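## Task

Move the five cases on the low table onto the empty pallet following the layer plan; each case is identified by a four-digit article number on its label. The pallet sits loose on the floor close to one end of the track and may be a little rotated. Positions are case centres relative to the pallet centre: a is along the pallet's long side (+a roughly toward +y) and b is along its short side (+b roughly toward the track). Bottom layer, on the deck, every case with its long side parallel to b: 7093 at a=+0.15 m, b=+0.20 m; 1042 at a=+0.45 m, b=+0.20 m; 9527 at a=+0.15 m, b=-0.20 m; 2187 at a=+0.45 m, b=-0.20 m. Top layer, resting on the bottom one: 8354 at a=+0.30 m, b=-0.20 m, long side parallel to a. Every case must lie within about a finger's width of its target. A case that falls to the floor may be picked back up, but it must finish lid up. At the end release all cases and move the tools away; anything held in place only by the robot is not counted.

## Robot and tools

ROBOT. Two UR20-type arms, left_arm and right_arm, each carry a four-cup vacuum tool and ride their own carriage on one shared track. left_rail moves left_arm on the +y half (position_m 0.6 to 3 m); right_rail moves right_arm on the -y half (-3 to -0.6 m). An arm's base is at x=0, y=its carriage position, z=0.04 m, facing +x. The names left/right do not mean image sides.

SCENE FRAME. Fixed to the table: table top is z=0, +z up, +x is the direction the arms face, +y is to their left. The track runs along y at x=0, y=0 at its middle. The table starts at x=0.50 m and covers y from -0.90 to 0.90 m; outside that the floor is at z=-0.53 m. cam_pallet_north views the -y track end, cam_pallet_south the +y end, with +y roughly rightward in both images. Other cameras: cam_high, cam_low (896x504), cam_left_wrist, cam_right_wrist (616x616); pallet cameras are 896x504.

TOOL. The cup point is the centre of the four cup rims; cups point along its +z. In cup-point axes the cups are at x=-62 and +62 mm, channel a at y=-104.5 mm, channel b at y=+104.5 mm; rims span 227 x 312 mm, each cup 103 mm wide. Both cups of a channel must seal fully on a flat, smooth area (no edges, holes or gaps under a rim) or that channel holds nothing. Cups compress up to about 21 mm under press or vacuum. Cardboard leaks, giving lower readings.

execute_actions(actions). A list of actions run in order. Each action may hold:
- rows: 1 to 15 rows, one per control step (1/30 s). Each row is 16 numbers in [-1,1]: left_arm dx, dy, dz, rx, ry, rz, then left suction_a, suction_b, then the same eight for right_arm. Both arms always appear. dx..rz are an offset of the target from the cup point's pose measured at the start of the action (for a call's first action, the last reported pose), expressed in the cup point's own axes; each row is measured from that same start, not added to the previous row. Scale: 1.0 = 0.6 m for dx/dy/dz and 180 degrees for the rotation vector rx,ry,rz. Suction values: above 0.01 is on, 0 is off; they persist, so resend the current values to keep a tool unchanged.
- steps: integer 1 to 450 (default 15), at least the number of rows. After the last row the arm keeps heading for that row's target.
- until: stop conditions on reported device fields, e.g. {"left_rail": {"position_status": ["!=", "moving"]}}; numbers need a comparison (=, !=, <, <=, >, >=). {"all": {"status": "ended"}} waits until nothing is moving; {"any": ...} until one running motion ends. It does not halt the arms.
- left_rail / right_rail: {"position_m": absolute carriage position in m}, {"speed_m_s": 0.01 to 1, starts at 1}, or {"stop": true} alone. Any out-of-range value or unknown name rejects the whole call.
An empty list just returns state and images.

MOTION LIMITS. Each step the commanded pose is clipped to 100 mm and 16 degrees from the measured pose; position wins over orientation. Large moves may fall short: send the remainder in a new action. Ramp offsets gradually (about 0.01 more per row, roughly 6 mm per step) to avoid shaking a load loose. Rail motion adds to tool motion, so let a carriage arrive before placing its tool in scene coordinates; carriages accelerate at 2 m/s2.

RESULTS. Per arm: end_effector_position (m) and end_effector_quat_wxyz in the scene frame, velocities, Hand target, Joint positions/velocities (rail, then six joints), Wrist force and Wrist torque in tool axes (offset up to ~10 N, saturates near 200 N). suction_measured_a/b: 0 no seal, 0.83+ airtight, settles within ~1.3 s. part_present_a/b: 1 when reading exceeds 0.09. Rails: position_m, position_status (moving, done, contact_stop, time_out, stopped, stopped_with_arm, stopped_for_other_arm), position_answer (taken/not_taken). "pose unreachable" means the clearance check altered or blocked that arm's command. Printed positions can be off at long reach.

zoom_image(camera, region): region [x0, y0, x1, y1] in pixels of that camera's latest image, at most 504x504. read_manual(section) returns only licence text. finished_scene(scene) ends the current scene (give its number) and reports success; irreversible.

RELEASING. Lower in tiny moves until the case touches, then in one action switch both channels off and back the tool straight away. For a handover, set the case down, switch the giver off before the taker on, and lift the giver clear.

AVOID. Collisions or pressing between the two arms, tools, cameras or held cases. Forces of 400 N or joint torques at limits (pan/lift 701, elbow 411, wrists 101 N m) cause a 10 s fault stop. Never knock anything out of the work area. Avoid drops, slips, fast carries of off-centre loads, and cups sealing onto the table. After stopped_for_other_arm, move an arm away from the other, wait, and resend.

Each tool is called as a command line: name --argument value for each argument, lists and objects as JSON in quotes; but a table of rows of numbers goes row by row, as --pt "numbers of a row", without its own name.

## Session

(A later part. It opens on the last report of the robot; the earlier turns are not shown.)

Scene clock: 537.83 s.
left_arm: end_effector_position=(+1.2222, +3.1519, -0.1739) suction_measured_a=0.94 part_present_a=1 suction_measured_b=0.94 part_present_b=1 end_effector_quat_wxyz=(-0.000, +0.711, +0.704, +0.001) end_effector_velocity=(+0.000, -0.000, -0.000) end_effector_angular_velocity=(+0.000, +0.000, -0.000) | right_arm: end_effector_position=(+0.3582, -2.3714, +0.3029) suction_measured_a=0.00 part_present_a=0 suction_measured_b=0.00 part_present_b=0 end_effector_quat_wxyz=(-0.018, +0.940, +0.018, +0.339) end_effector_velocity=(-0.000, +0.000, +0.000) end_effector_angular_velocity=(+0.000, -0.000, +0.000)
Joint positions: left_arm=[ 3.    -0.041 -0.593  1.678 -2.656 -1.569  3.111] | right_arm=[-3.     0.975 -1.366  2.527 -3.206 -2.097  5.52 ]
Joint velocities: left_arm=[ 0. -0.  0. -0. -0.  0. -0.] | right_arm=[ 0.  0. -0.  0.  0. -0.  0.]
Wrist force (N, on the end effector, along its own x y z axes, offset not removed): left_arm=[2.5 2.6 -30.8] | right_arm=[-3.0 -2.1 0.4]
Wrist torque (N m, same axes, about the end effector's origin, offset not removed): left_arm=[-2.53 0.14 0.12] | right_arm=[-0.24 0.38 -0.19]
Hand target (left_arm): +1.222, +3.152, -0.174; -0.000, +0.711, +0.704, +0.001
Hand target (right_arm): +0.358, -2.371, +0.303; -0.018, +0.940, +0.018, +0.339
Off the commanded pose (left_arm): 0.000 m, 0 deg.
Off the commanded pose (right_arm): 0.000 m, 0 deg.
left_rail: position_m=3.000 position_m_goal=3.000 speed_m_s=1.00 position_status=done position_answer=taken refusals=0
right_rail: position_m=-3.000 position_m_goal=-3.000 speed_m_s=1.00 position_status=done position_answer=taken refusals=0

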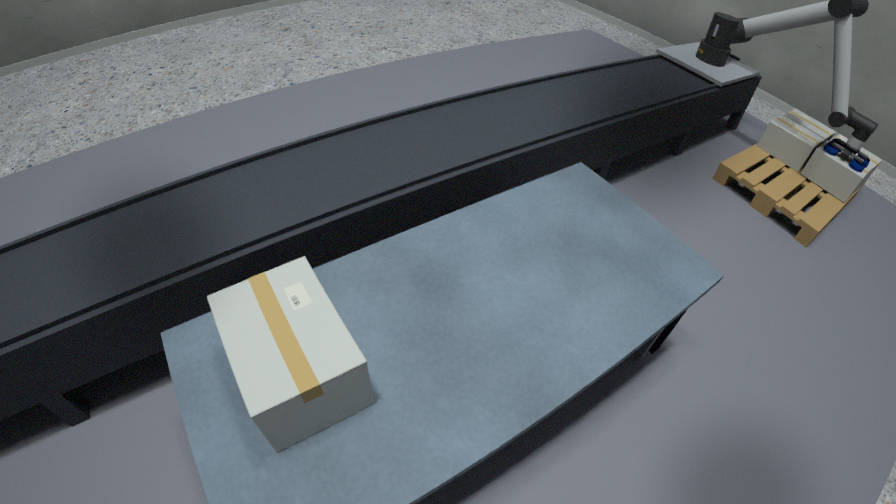

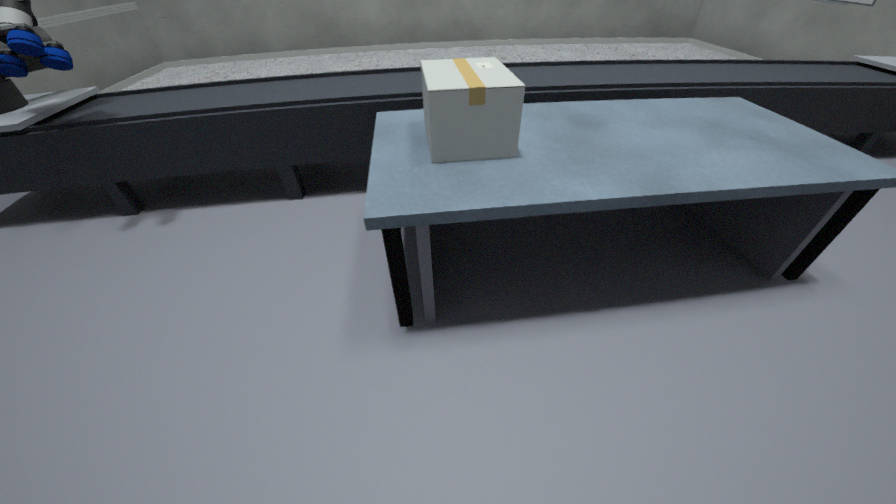

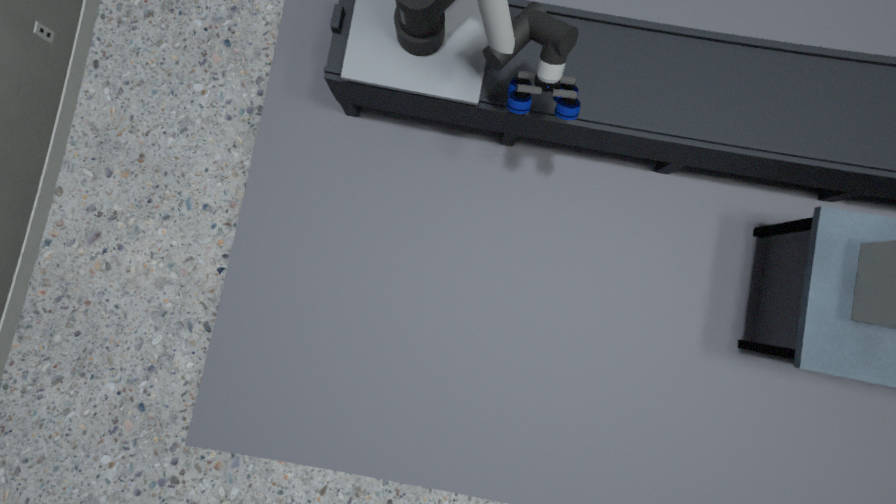

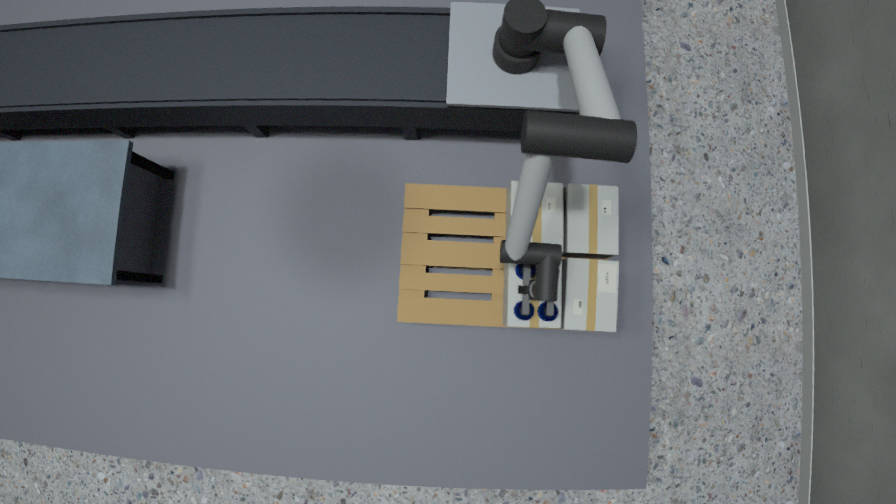

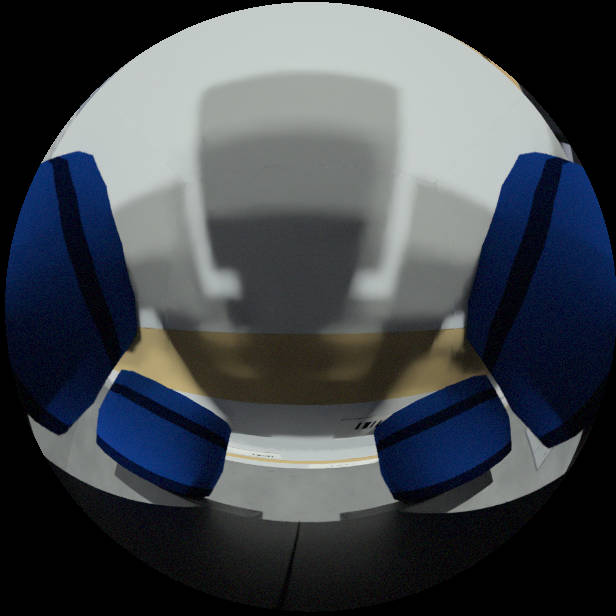

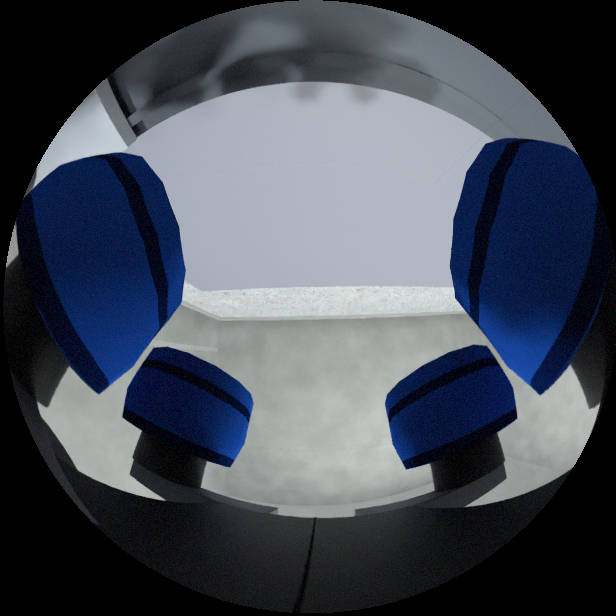

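execute_actions --actions '[{"rows": [[0,0,-0.002,0,0,0,0,0,0,0,0,0,0,0,0,0],[0,0,-0.006,0,0,0,0,0,0,0,0,0,0,0,0,0],[0,0,-0.010,0,0,0,0,0,0,0,0,0,0,0,0,0],[0,0,-0.014,0,0,0,0,0,0,0,0,0,0,0,0,0],[0,0,-0.018,0,0,0,0,0,0,0,0,0,0,0,0,0],[0,0,-0.022,0,0,0,0,0,0,0,0,0,0,0,0,0],[0,0,-0.026,0,0,0,0,0,0,0,0,0,0,0,0,0],[0,0,-0.030,0,0,0,0,0,0,0,0,0,0,0,0,0],[0,0,-0.035,0,0,0,0,0,0,0,0,0,0,0,0,0],[0,0,-0.042,0,0,0,0,0,0,0,0,0,0,0,0,0],[0,0,-0.052,0,0,0,0,0,0,0,0,0,0,0,0,0],[0,0,-0.066,0,0,0,0,0,0,0,0,0,0,0,0,0],[0,0,-0.082,0,0,0,0,0,0,0,0,0,0,0,0,0],[0,0,-0.10,0,0,0,0,0,0,0,0,0,0,0,0,0],[0,0,-0.12,0,0,0,0,0,0,0,0,0,0,0,0,0]], "steps": 15}, {"left_rail": {"position_m": 0.6}, "rows": [[0,0,-0.07,0,0,0,0,0,0,0,0,0,0,0,0,0],[-0.01,0,-0.11,0,0,0,0,0,0,0,0,0,0,0,0,0],[-0.03,-0.005,-0.15,0,0,0,0,0,0,0,0,0,0,0,0,0],[-0.07,-0.015,-0.19,0,0,0,0,0,0,0,0,0,0,0,0,0],[-1.0,-0.3,-0.68,0,0,0,0,0,0,0,0,0,0,0,0,0]], "steps": 22}]'

Scene clock: 552.27 s.
left_arm: end_effector_position=(+1.1557, +2.4880, +0.0322) suction_measured_a=0.01 part_present_a=0 suction_measured_b=0.01 part_present_b=0 end_effector_quat_wxyz=(-0.001, +0.711, +0.703, +0.000) end_effector_velocity=(-0.119, -1.386, +0.229) end_effector_angular_velocity=(-0.001, -0.005, -0.003) | right_arm: end_effector_position=(+0.3582, -2.3714, +0.3029) suction_measured_a=0.00 part_present_a=0 suction_measured_b=0.00 part_present_b=0 end_effector_quat_wxyz=(-0.018, +0.940, +0.018, +0.339) end_effector_velocity=(-0.000, -0.000, +0.000) end_effector_angular_velocity=(+0.000, -0.000, -0.000)
Joint positions: left_arm=[ 2.56  -0.237 -0.848  1.819 -2.542 -1.57   2.916] | right_arm=[-3.     0.975 -1.366  2.527 -3.206 -2.097  5.52 ]
Joint velocities: left_arm=[-1.    -0.354 -0.291  0.14   0.147 -0.    -0.35 ] | right_arm=[ 0.  0. -0.  0. -0. -0.  0.]
Wrist force (N, on the end effector, along its own x y z axes, offset not removed): left_arm=[0.6 -0.1 1.5] | right_arm=[-0.2 0.8 -1.1]
Wrist torque (N m, same axes, about the end effector's origin, offset not removed): left_arm=[-0.49 0.17 -0.08] | right_arm=[0.24 -0.04 -0.09]
Hand target (left_arm): +1.134, +2.363, +0.071; -0.000, +0.711, +0.703, +0.000
Hand target (right_arm): +0.358, -2.371, +0.303; -0.018, +0.940, +0.018, +0.339
Off the commanded pose (left_arm): 0.456 m, 0 deg; position clipped at the last step of the last action.
Off the commanded pose (right_arm): 0.000 m, 0 deg.
left_rail: position_m=2.560 position_m_goal=0.600 speed_m_s=1.00 position_status=moving position_answer=taken refusals=0
right_rail: position_m=-3.000 position_m_goal=-3.000 speed_m_s=1.00 position_status=done position_answer=taken refusals=0

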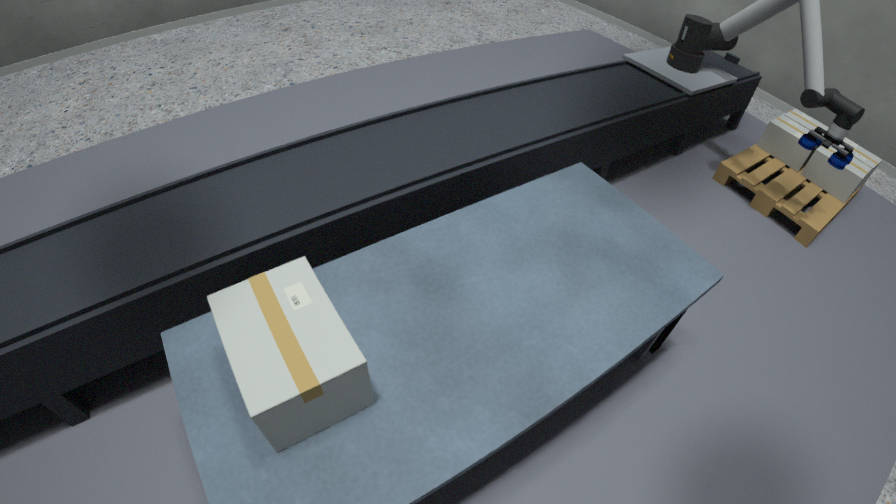

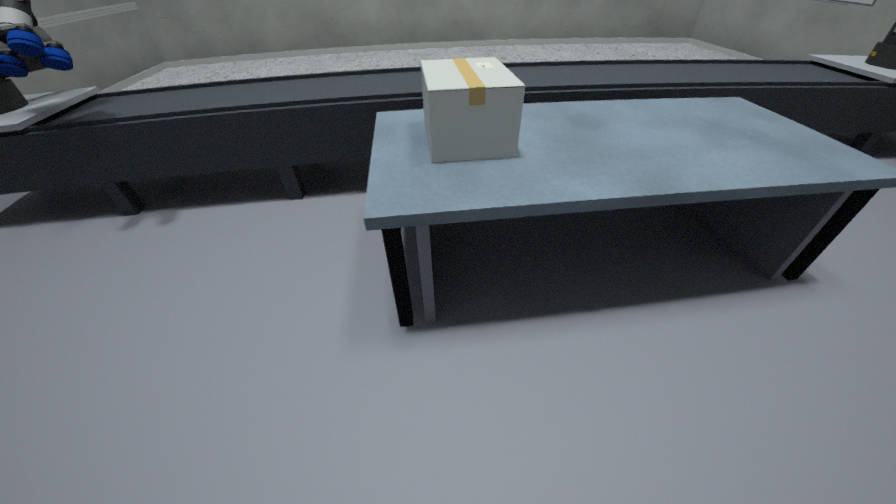

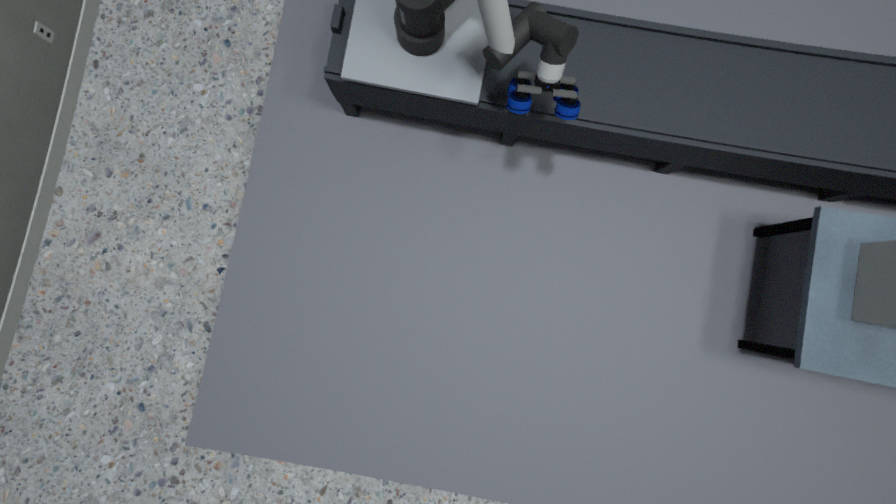

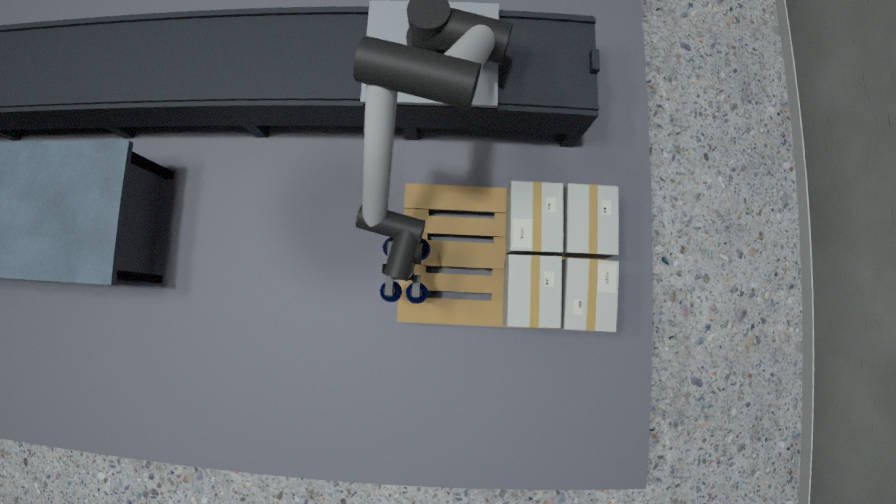

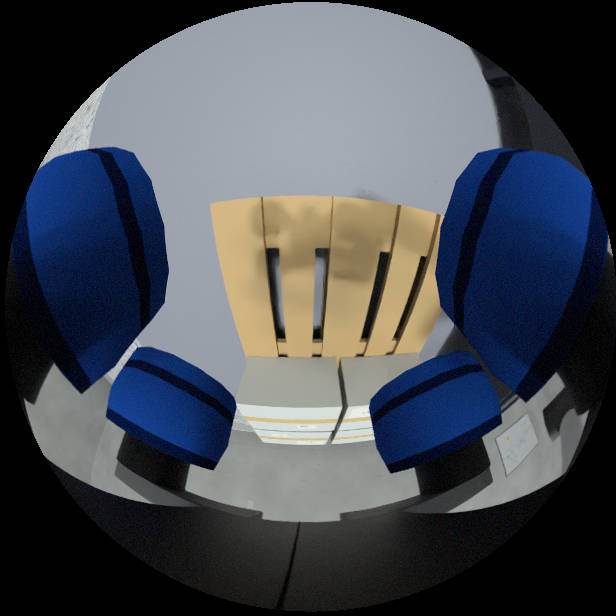

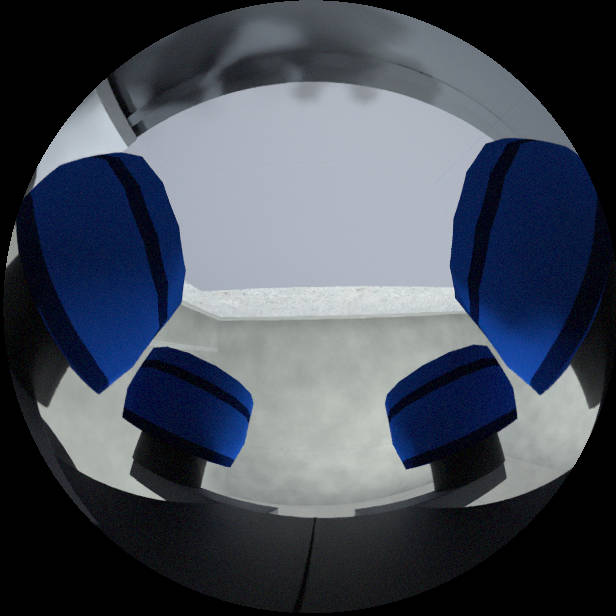

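zoom_image --camera "cam_pallet_south" --region '[480, 165, 640, 345]'

Region (480, 165, 640, 345) of cam_pallet_south's 896x504 image, scaled by 2.800, with more detail than that image has.

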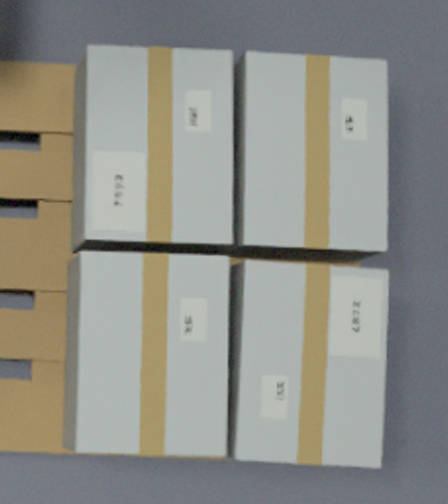

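execute_actions --actions '[]'

Scene clock: 555.97 s.
left_arm: end_effector_position=(+1.1343, +0.4629, +0.0707) suction_measured_a=0.01 part_present_a=0 suction_measured_b=0.01 part_present_b=0 end_effector_quat_wxyz=(-0.000, +0.711, +0.703, +0.000) end_effector_velocity=(-0.000, -0.000, -0.000) end_effector_angular_velocity=(+0.000, +0.000, -0.000) | right_arm: end_effector_position=(+0.3582, -2.3714, +0.3029) suction_measured_a=0.00 part_present_a=0 suction_measured_b=0.00 part_present_b=0 end_effector_quat_wxyz=(-0.018, +0.940, +0.018, +0.339) end_effector_velocity=(-0.000, -0.000, -0.000) end_effector_angular_velocity=(-0.000, +0.000, -0.000)
Joint positions: left_arm=[ 0.6   -0.297 -0.896  1.841 -2.516 -1.57   2.856] | right_arm=[-3.     0.975 -1.366  2.527 -3.206 -2.097  5.52 ]
Joint velocities: left_arm=[ 0. -0.  0. -0. -0.  0. -0.] | right_arm=[ 0. -0.  0.  0. -0.  0.  0.]
Wrist force (N, on the end effector, along its own x y z axes, offset not removed): left_arm=[3.8 -2.0 4.2] | right_arm=[-1.5 -1.7 -1.1]
Wrist torque (N m, same axes, about the end effector's origin, offset not removed): left_arm=[-0.88 -0.38 -0.12] | right_arm=[-0.25 0.04 0.01]
Hand target (left_arm): +1.134, +0.463, +0.071; -0.000, +0.711, +0.703, +0.000
Hand target (right_arm): +0.358, -2.371, +0.303; -0.018, +0.940, +0.018, +0.339
Off the commanded pose (left_arm): 0.378 m, 0 deg; position clipped at the last step of the last action.
Off the commanded pose (right_arm): 0.000 m, 0 deg.
left_rail: position_m=0.600 position_m_goal=0.600 speed_m_s=1.00 position_status=done position_answer=taken refusals=0
right_rail: position_m=-3.000 position_m_goal=-3.000 speed_m_s=1.00 position_status=done position_answer=taken refusals=0

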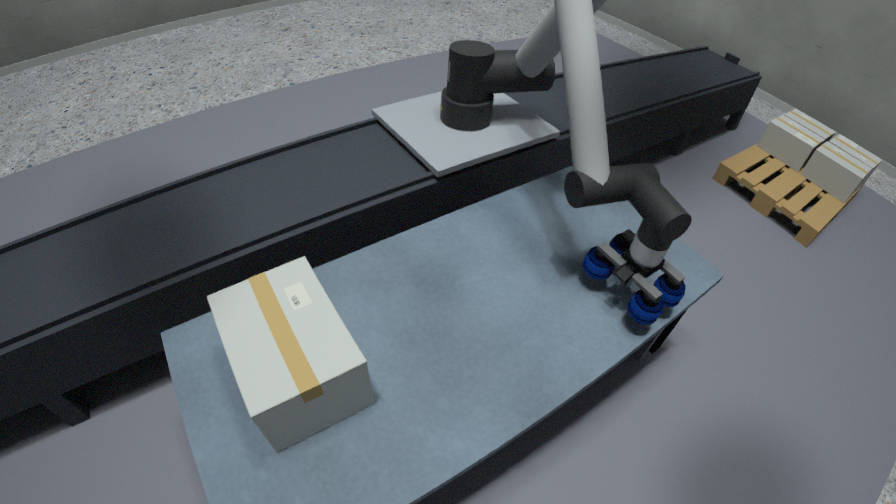

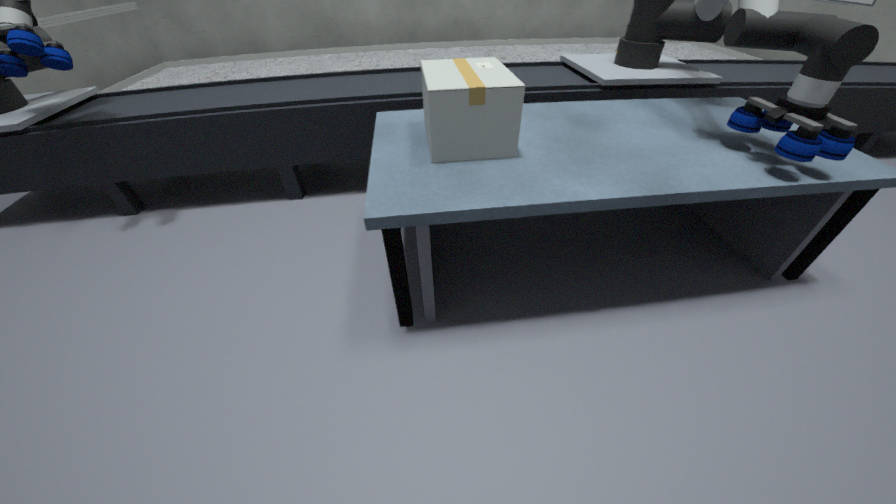

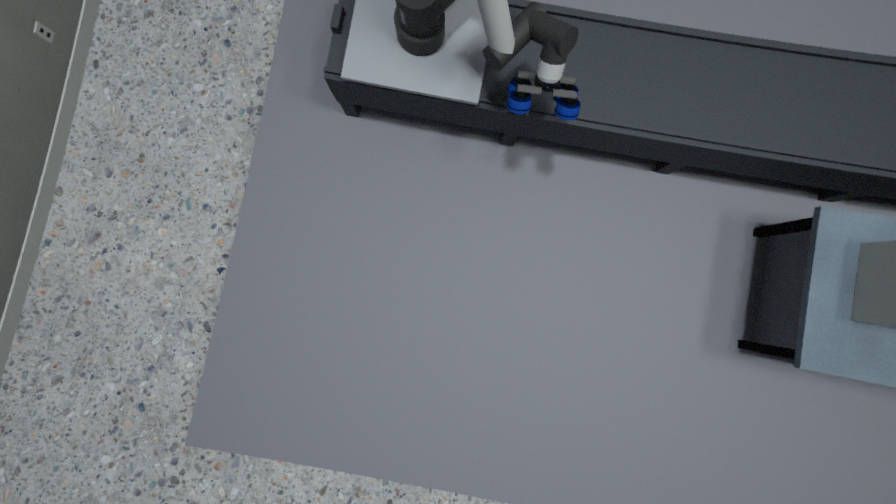

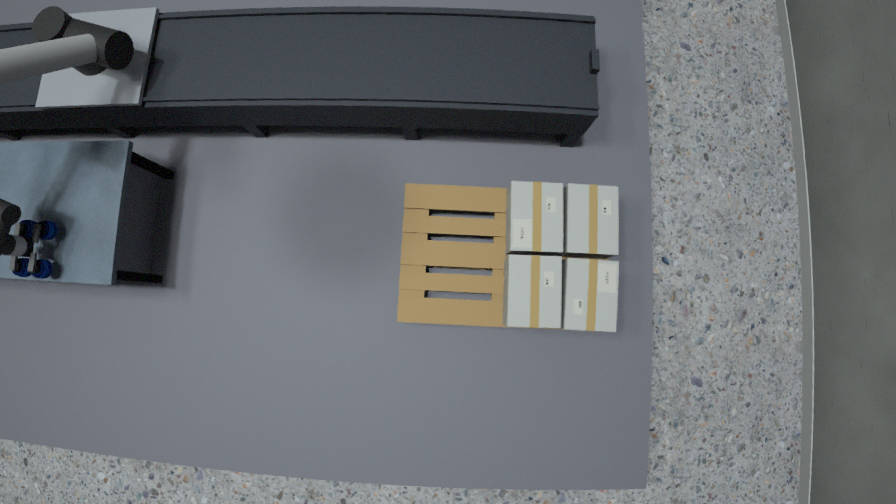

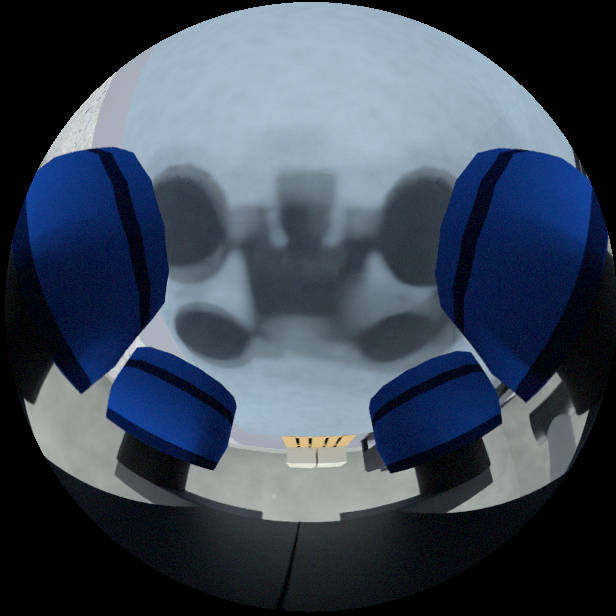

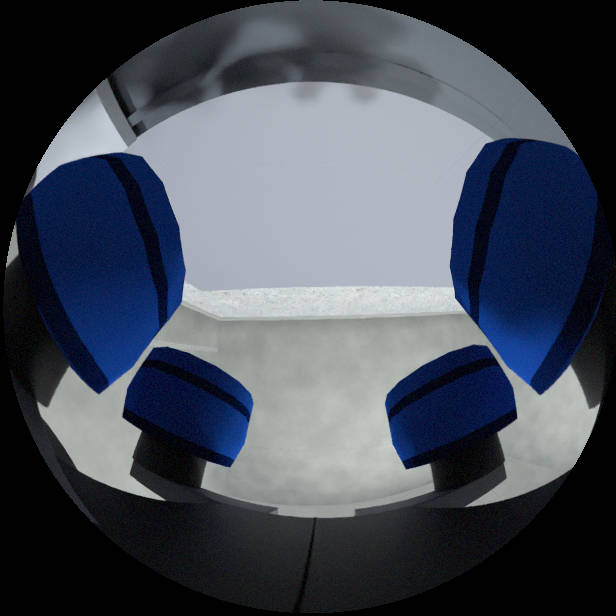

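execute_actions --actions '[{"rows": [[-0.012,-0.003,-0.005,0,0,0,0,0,0,0,0,0,0,0,0,0],[-0.03,-0.009,-0.012,0,0,0,0,0,0,0,0,0,0,0,0,0],[-0.056,-0.016,-0.022,0,0,0,0,0,0,0,0,0,0,0,0,0],[-0.09,-0.026,-0.035,0,0,0,0,0,0,0,0,0,0,0,0,0],[-0.13,-0.038,-0.05,0,0,0,0,0,0,0,0,0,0,0,0,0],[-0.18,-0.052,-0.068,0,0,0,0,0,0,0,0,0,0,0,0,0],[-0.26,-0.075,-0.097,0,0,0,0,0,0,0,0,0,0,0,0,0],[-1.0,-0.29,-0.37,0,0,0,0,0,0,0,0,0,0,0,0,0]], "steps": 36}]'

Scene clock: 566.53 s.
left_arm: end_effector_position=(+0.9930, +0.0110, +0.2398) suction_measured_a=0.01 part_present_a=0 suction_measured_b=0.01 part_present_b=0 end_effector_quat_wxyz=(+0.001, +0.712, +0.702, +0.000) end_effector_velocity=(-0.137, -0.430, +0.162) end_effector_angular_velocity=(-0.002, -0.002, -0.003) | right_arm: end_effector_position=(+0.3582, -2.3714, +0.3029) suction_measured_a=0.00 part_present_a=0 suction_measured_b=0.00 part_present_b=0 end_effector_quat_wxyz=(-0.018, +0.940, +0.018, +0.339) end_effector_velocity=(+0.000, -0.000, -0.000) end_effector_angular_velocity=(+0.000, +0.000, -0.000)
Joint positions: left_arm=[ 0.6   -0.71  -1.037  1.777 -2.313 -1.571  2.446] | right_arm=[-3.     0.975 -1.366  2.527 -3.206 -2.097  5.52 ]
Joint velocities: left_arm=[ 0.    -0.366 -0.039 -0.229  0.265  0.001 -0.363] | right_arm=[ 0. -0.  0.  0.  0.  0.  0.]
Wrist force (N, on the end effector, along its own x y z axes, offset not removed): left_arm=[0.1 0.8 2.3] | right_arm=[-0.8 1.4 -2.0]
Wrist torque (N m, same axes, about the end effector's origin, offset not removed): left_arm=[-0.38 -0.03 -0.02] | right_arm=[0.21 -0.03 -0.06]
Hand target (left_arm): +0.968, -0.061, +0.267; +0.002, +0.712, +0.702, +0.000
Hand target (right_arm): +0.358, -2.371, +0.303; -0.018, +0.940, +0.018, +0.339
Off the commanded pose (left_arm): 0.160 m, 0 deg; position clipped at the last step of the last action.
Off the commanded pose (right_arm): 0.000 m, 0 deg.
left_rail: position_m=0.600 position_m_goal=0.600 speed_m_s=1.00 position_status=done position_answer=taken refusals=0
right_rail: position_m=-3.000 position_m_goal=-3.000 speed_m_s=1.00 position_status=done position_answer=taken refusals=0

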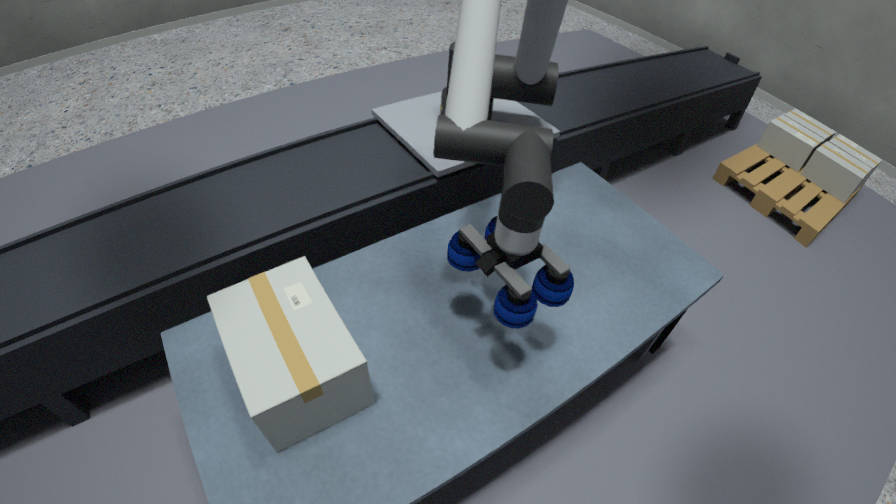

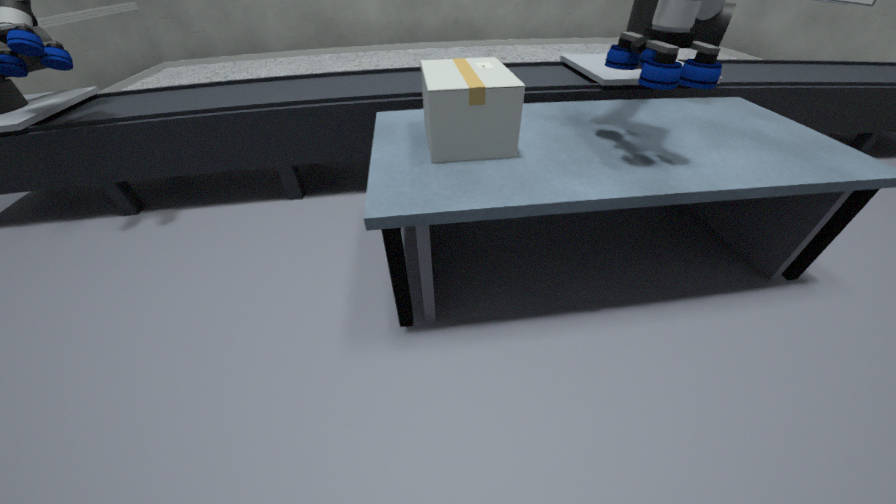

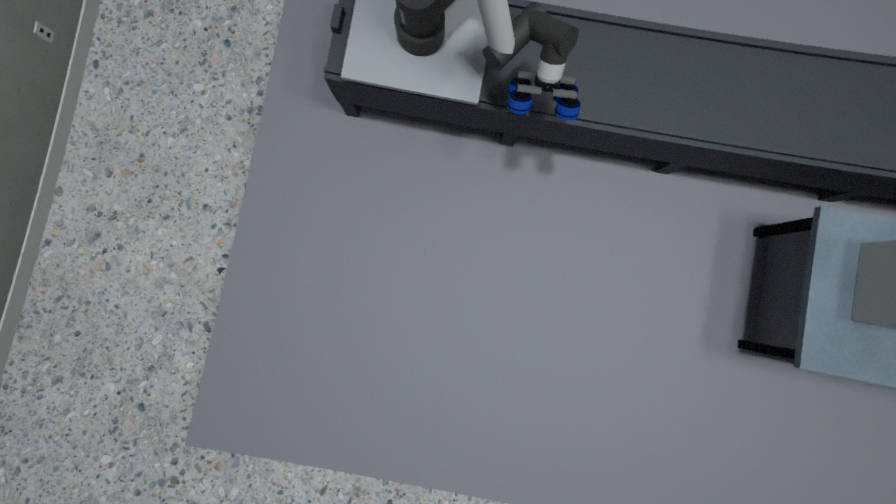

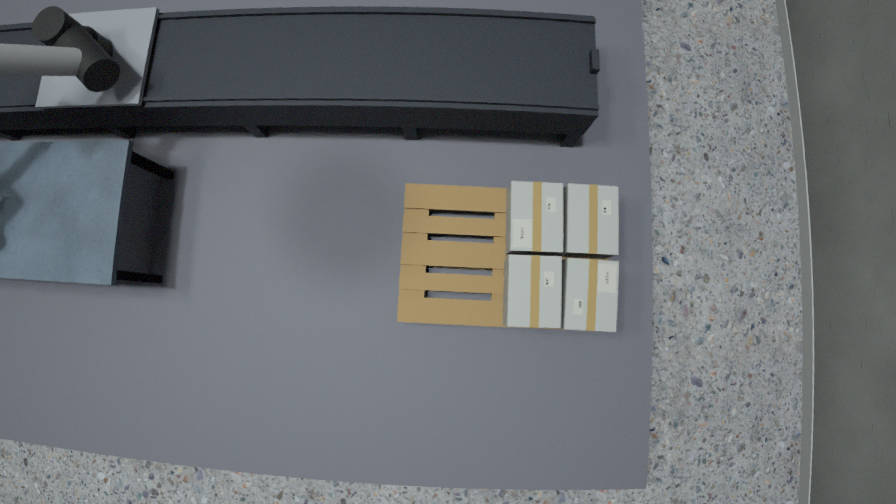

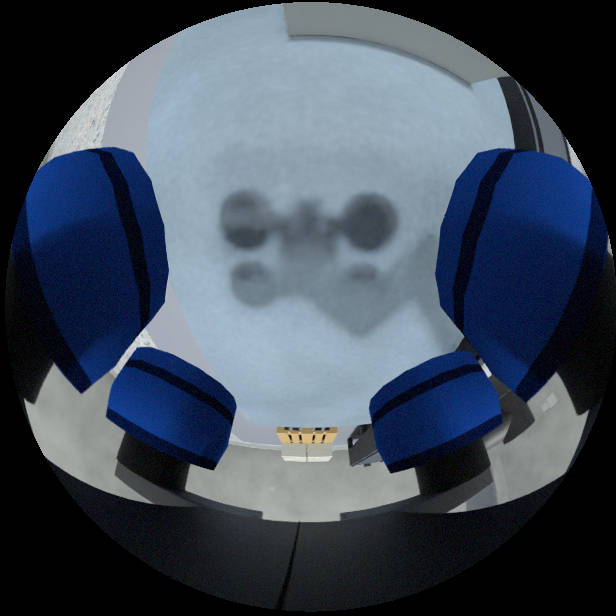

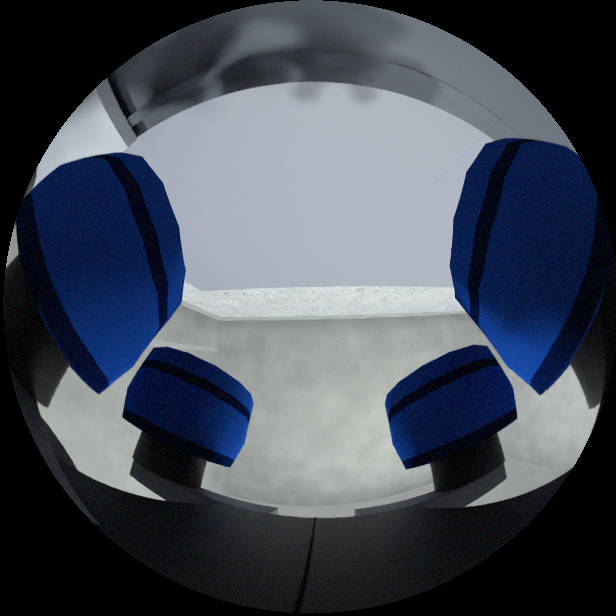

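execute_actions --actions '[]'

Scene clock: 567.37 s.
left_arm: end_effector_position=(+0.9684, -0.0614, +0.2672) suction_measured_a=0.01 part_present_a=0 suction_measured_b=0.01 part_present_b=0 end_effector_quat_wxyz=(+0.002, +0.712, +0.702, +0.000) end_effector_velocity=(-0.000, -0.001, +0.000) end_effector_angular_velocity=(-0.000, -0.000, -0.000) | right_arm: end_effector_position=(+0.3582, -2.3714, +0.3029) suction_measured_a=0.00 part_present_a=0 suction_measured_b=0.00 part_present_b=0 end_effector_quat_wxyz=(-0.018, +0.940, +0.018, +0.339) end_effector_velocity=(-0.000, -0.000, +0.000) end_effector_angular_velocity=(+0.000, -0.000, +0.000)
Joint positions: left_arm=[ 0.6   -0.771 -1.042  1.736 -2.267 -1.57   2.384] | right_arm=[-3.     0.975 -1.366  2.527 -3.206 -2.097  5.52 ]
Joint velocities: left_arm=[ 0.    -0.001 -0.    -0.     0.    -0.    -0.   ] | right_arm=[ 0.  0. -0.  0. -0.  0.  0.]
Wrist force (N, on the end effector, along its own x y z axes, offset not removed): left_arm=[0.9 1.7 8.7] | right_arm=[-4.7 -4.1 -0.9]
Wrist torque (N m, same axes, about the end effector's origin, offset not removed): left_arm=[-0.38 -0.10 -0.07] | right_arm=[-0.39 0.56 -0.07]
Hand target (left_arm): +0.968, -0.061, +0.267; +0.002, +0.712, +0.702, +0.000
Hand target (right_arm): +0.358, -2.371, +0.303; -0.018, +0.940, +0.018, +0.339
Off the commanded pose (left_arm): 0.079 m, 0 deg; position clipped at the last step of the last action.
Off the commanded pose (right_arm): 0.000 m, 0 deg.
left_rail: position_m=0.600 position_m_goal=0.600 speed_m_s=1.00 position_status=done position_answer=taken refusals=0
right_rail: position_m=-3.000 position_m_goal=-3.000 speed_m_s=1.00 position_status=done position_answer=taken refusals=0

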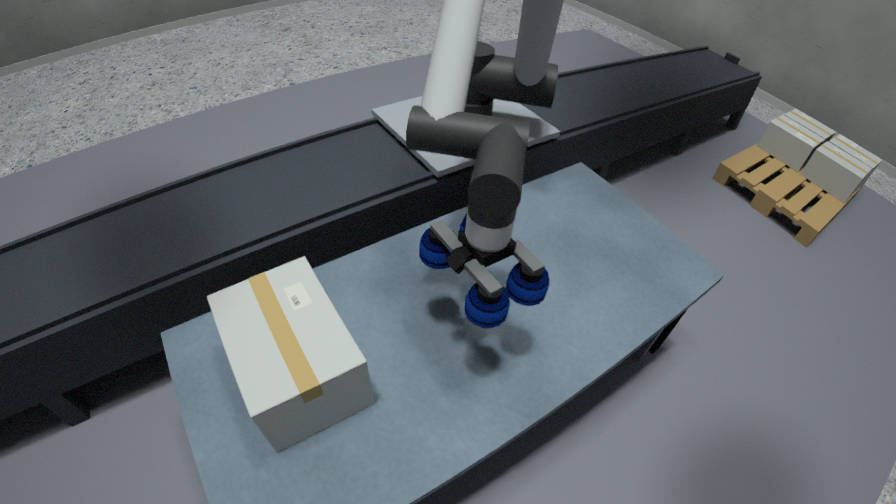

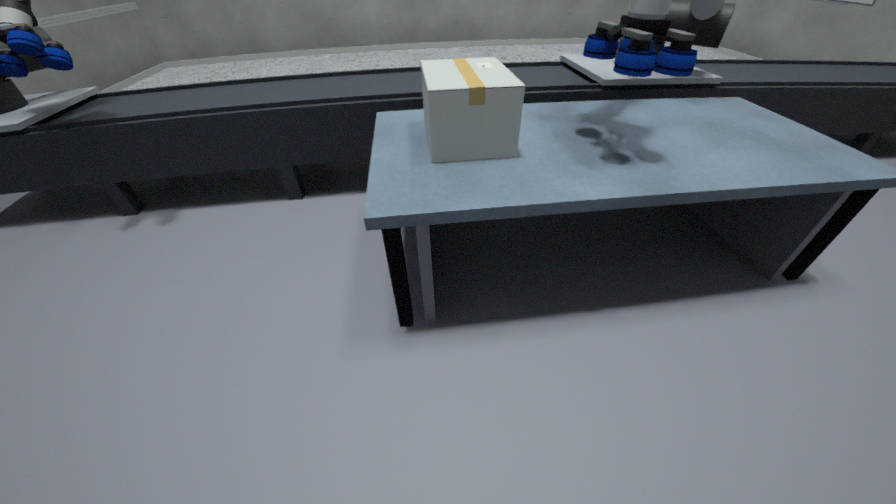

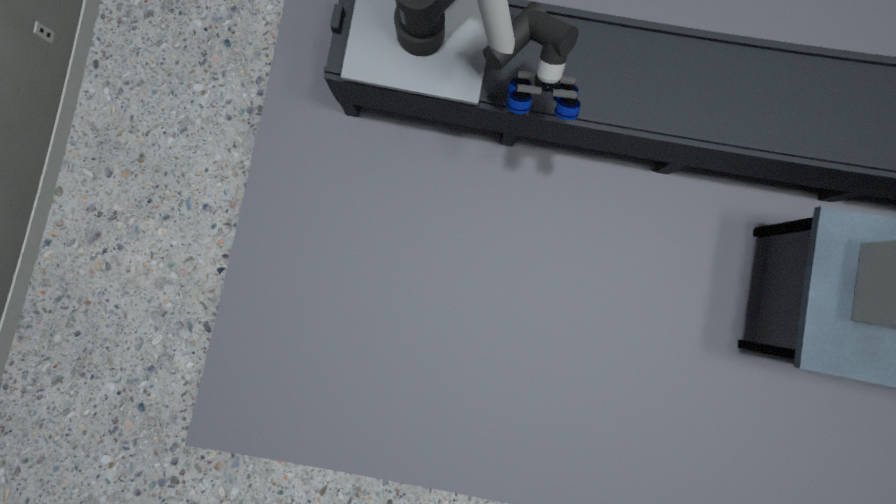

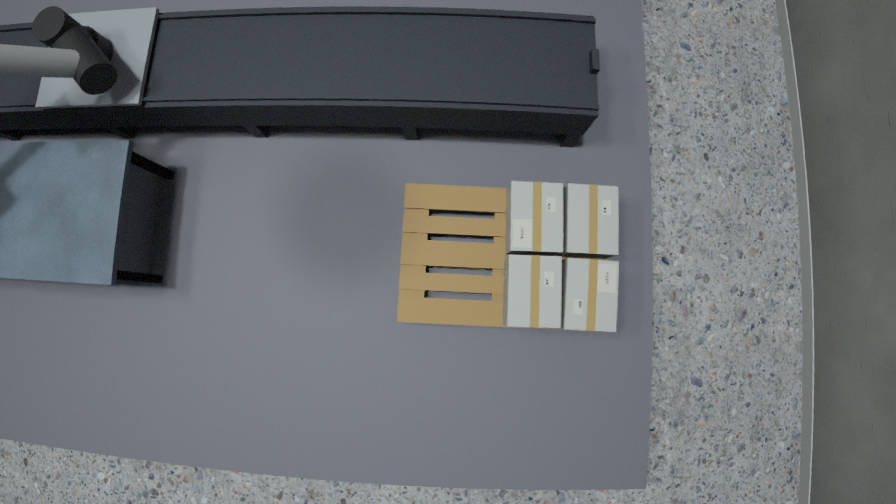

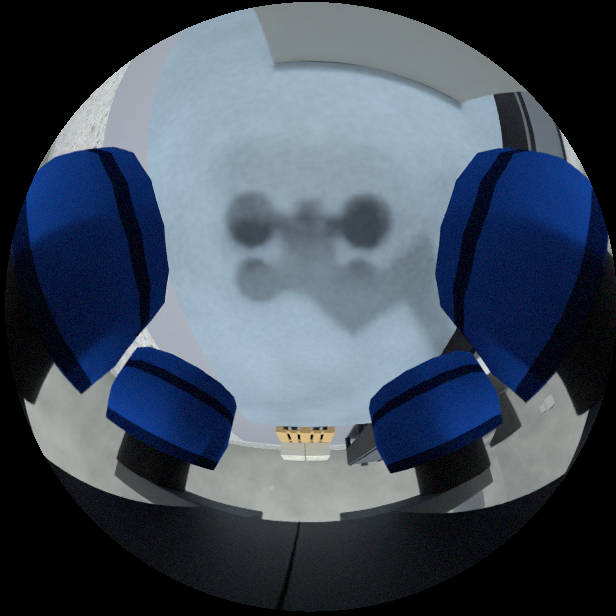

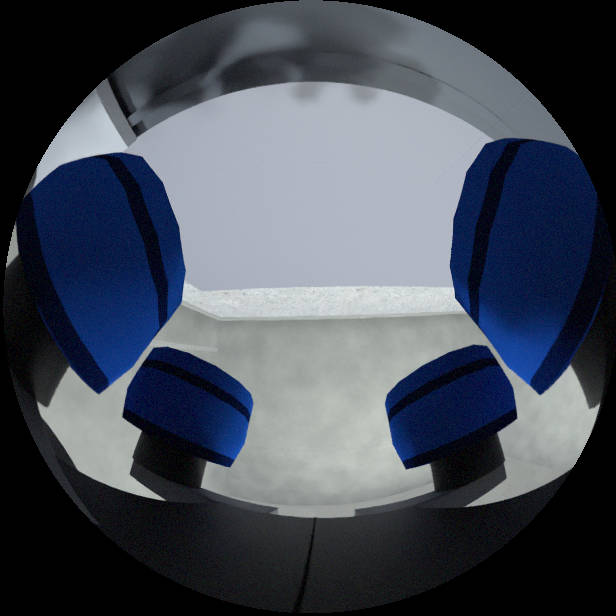

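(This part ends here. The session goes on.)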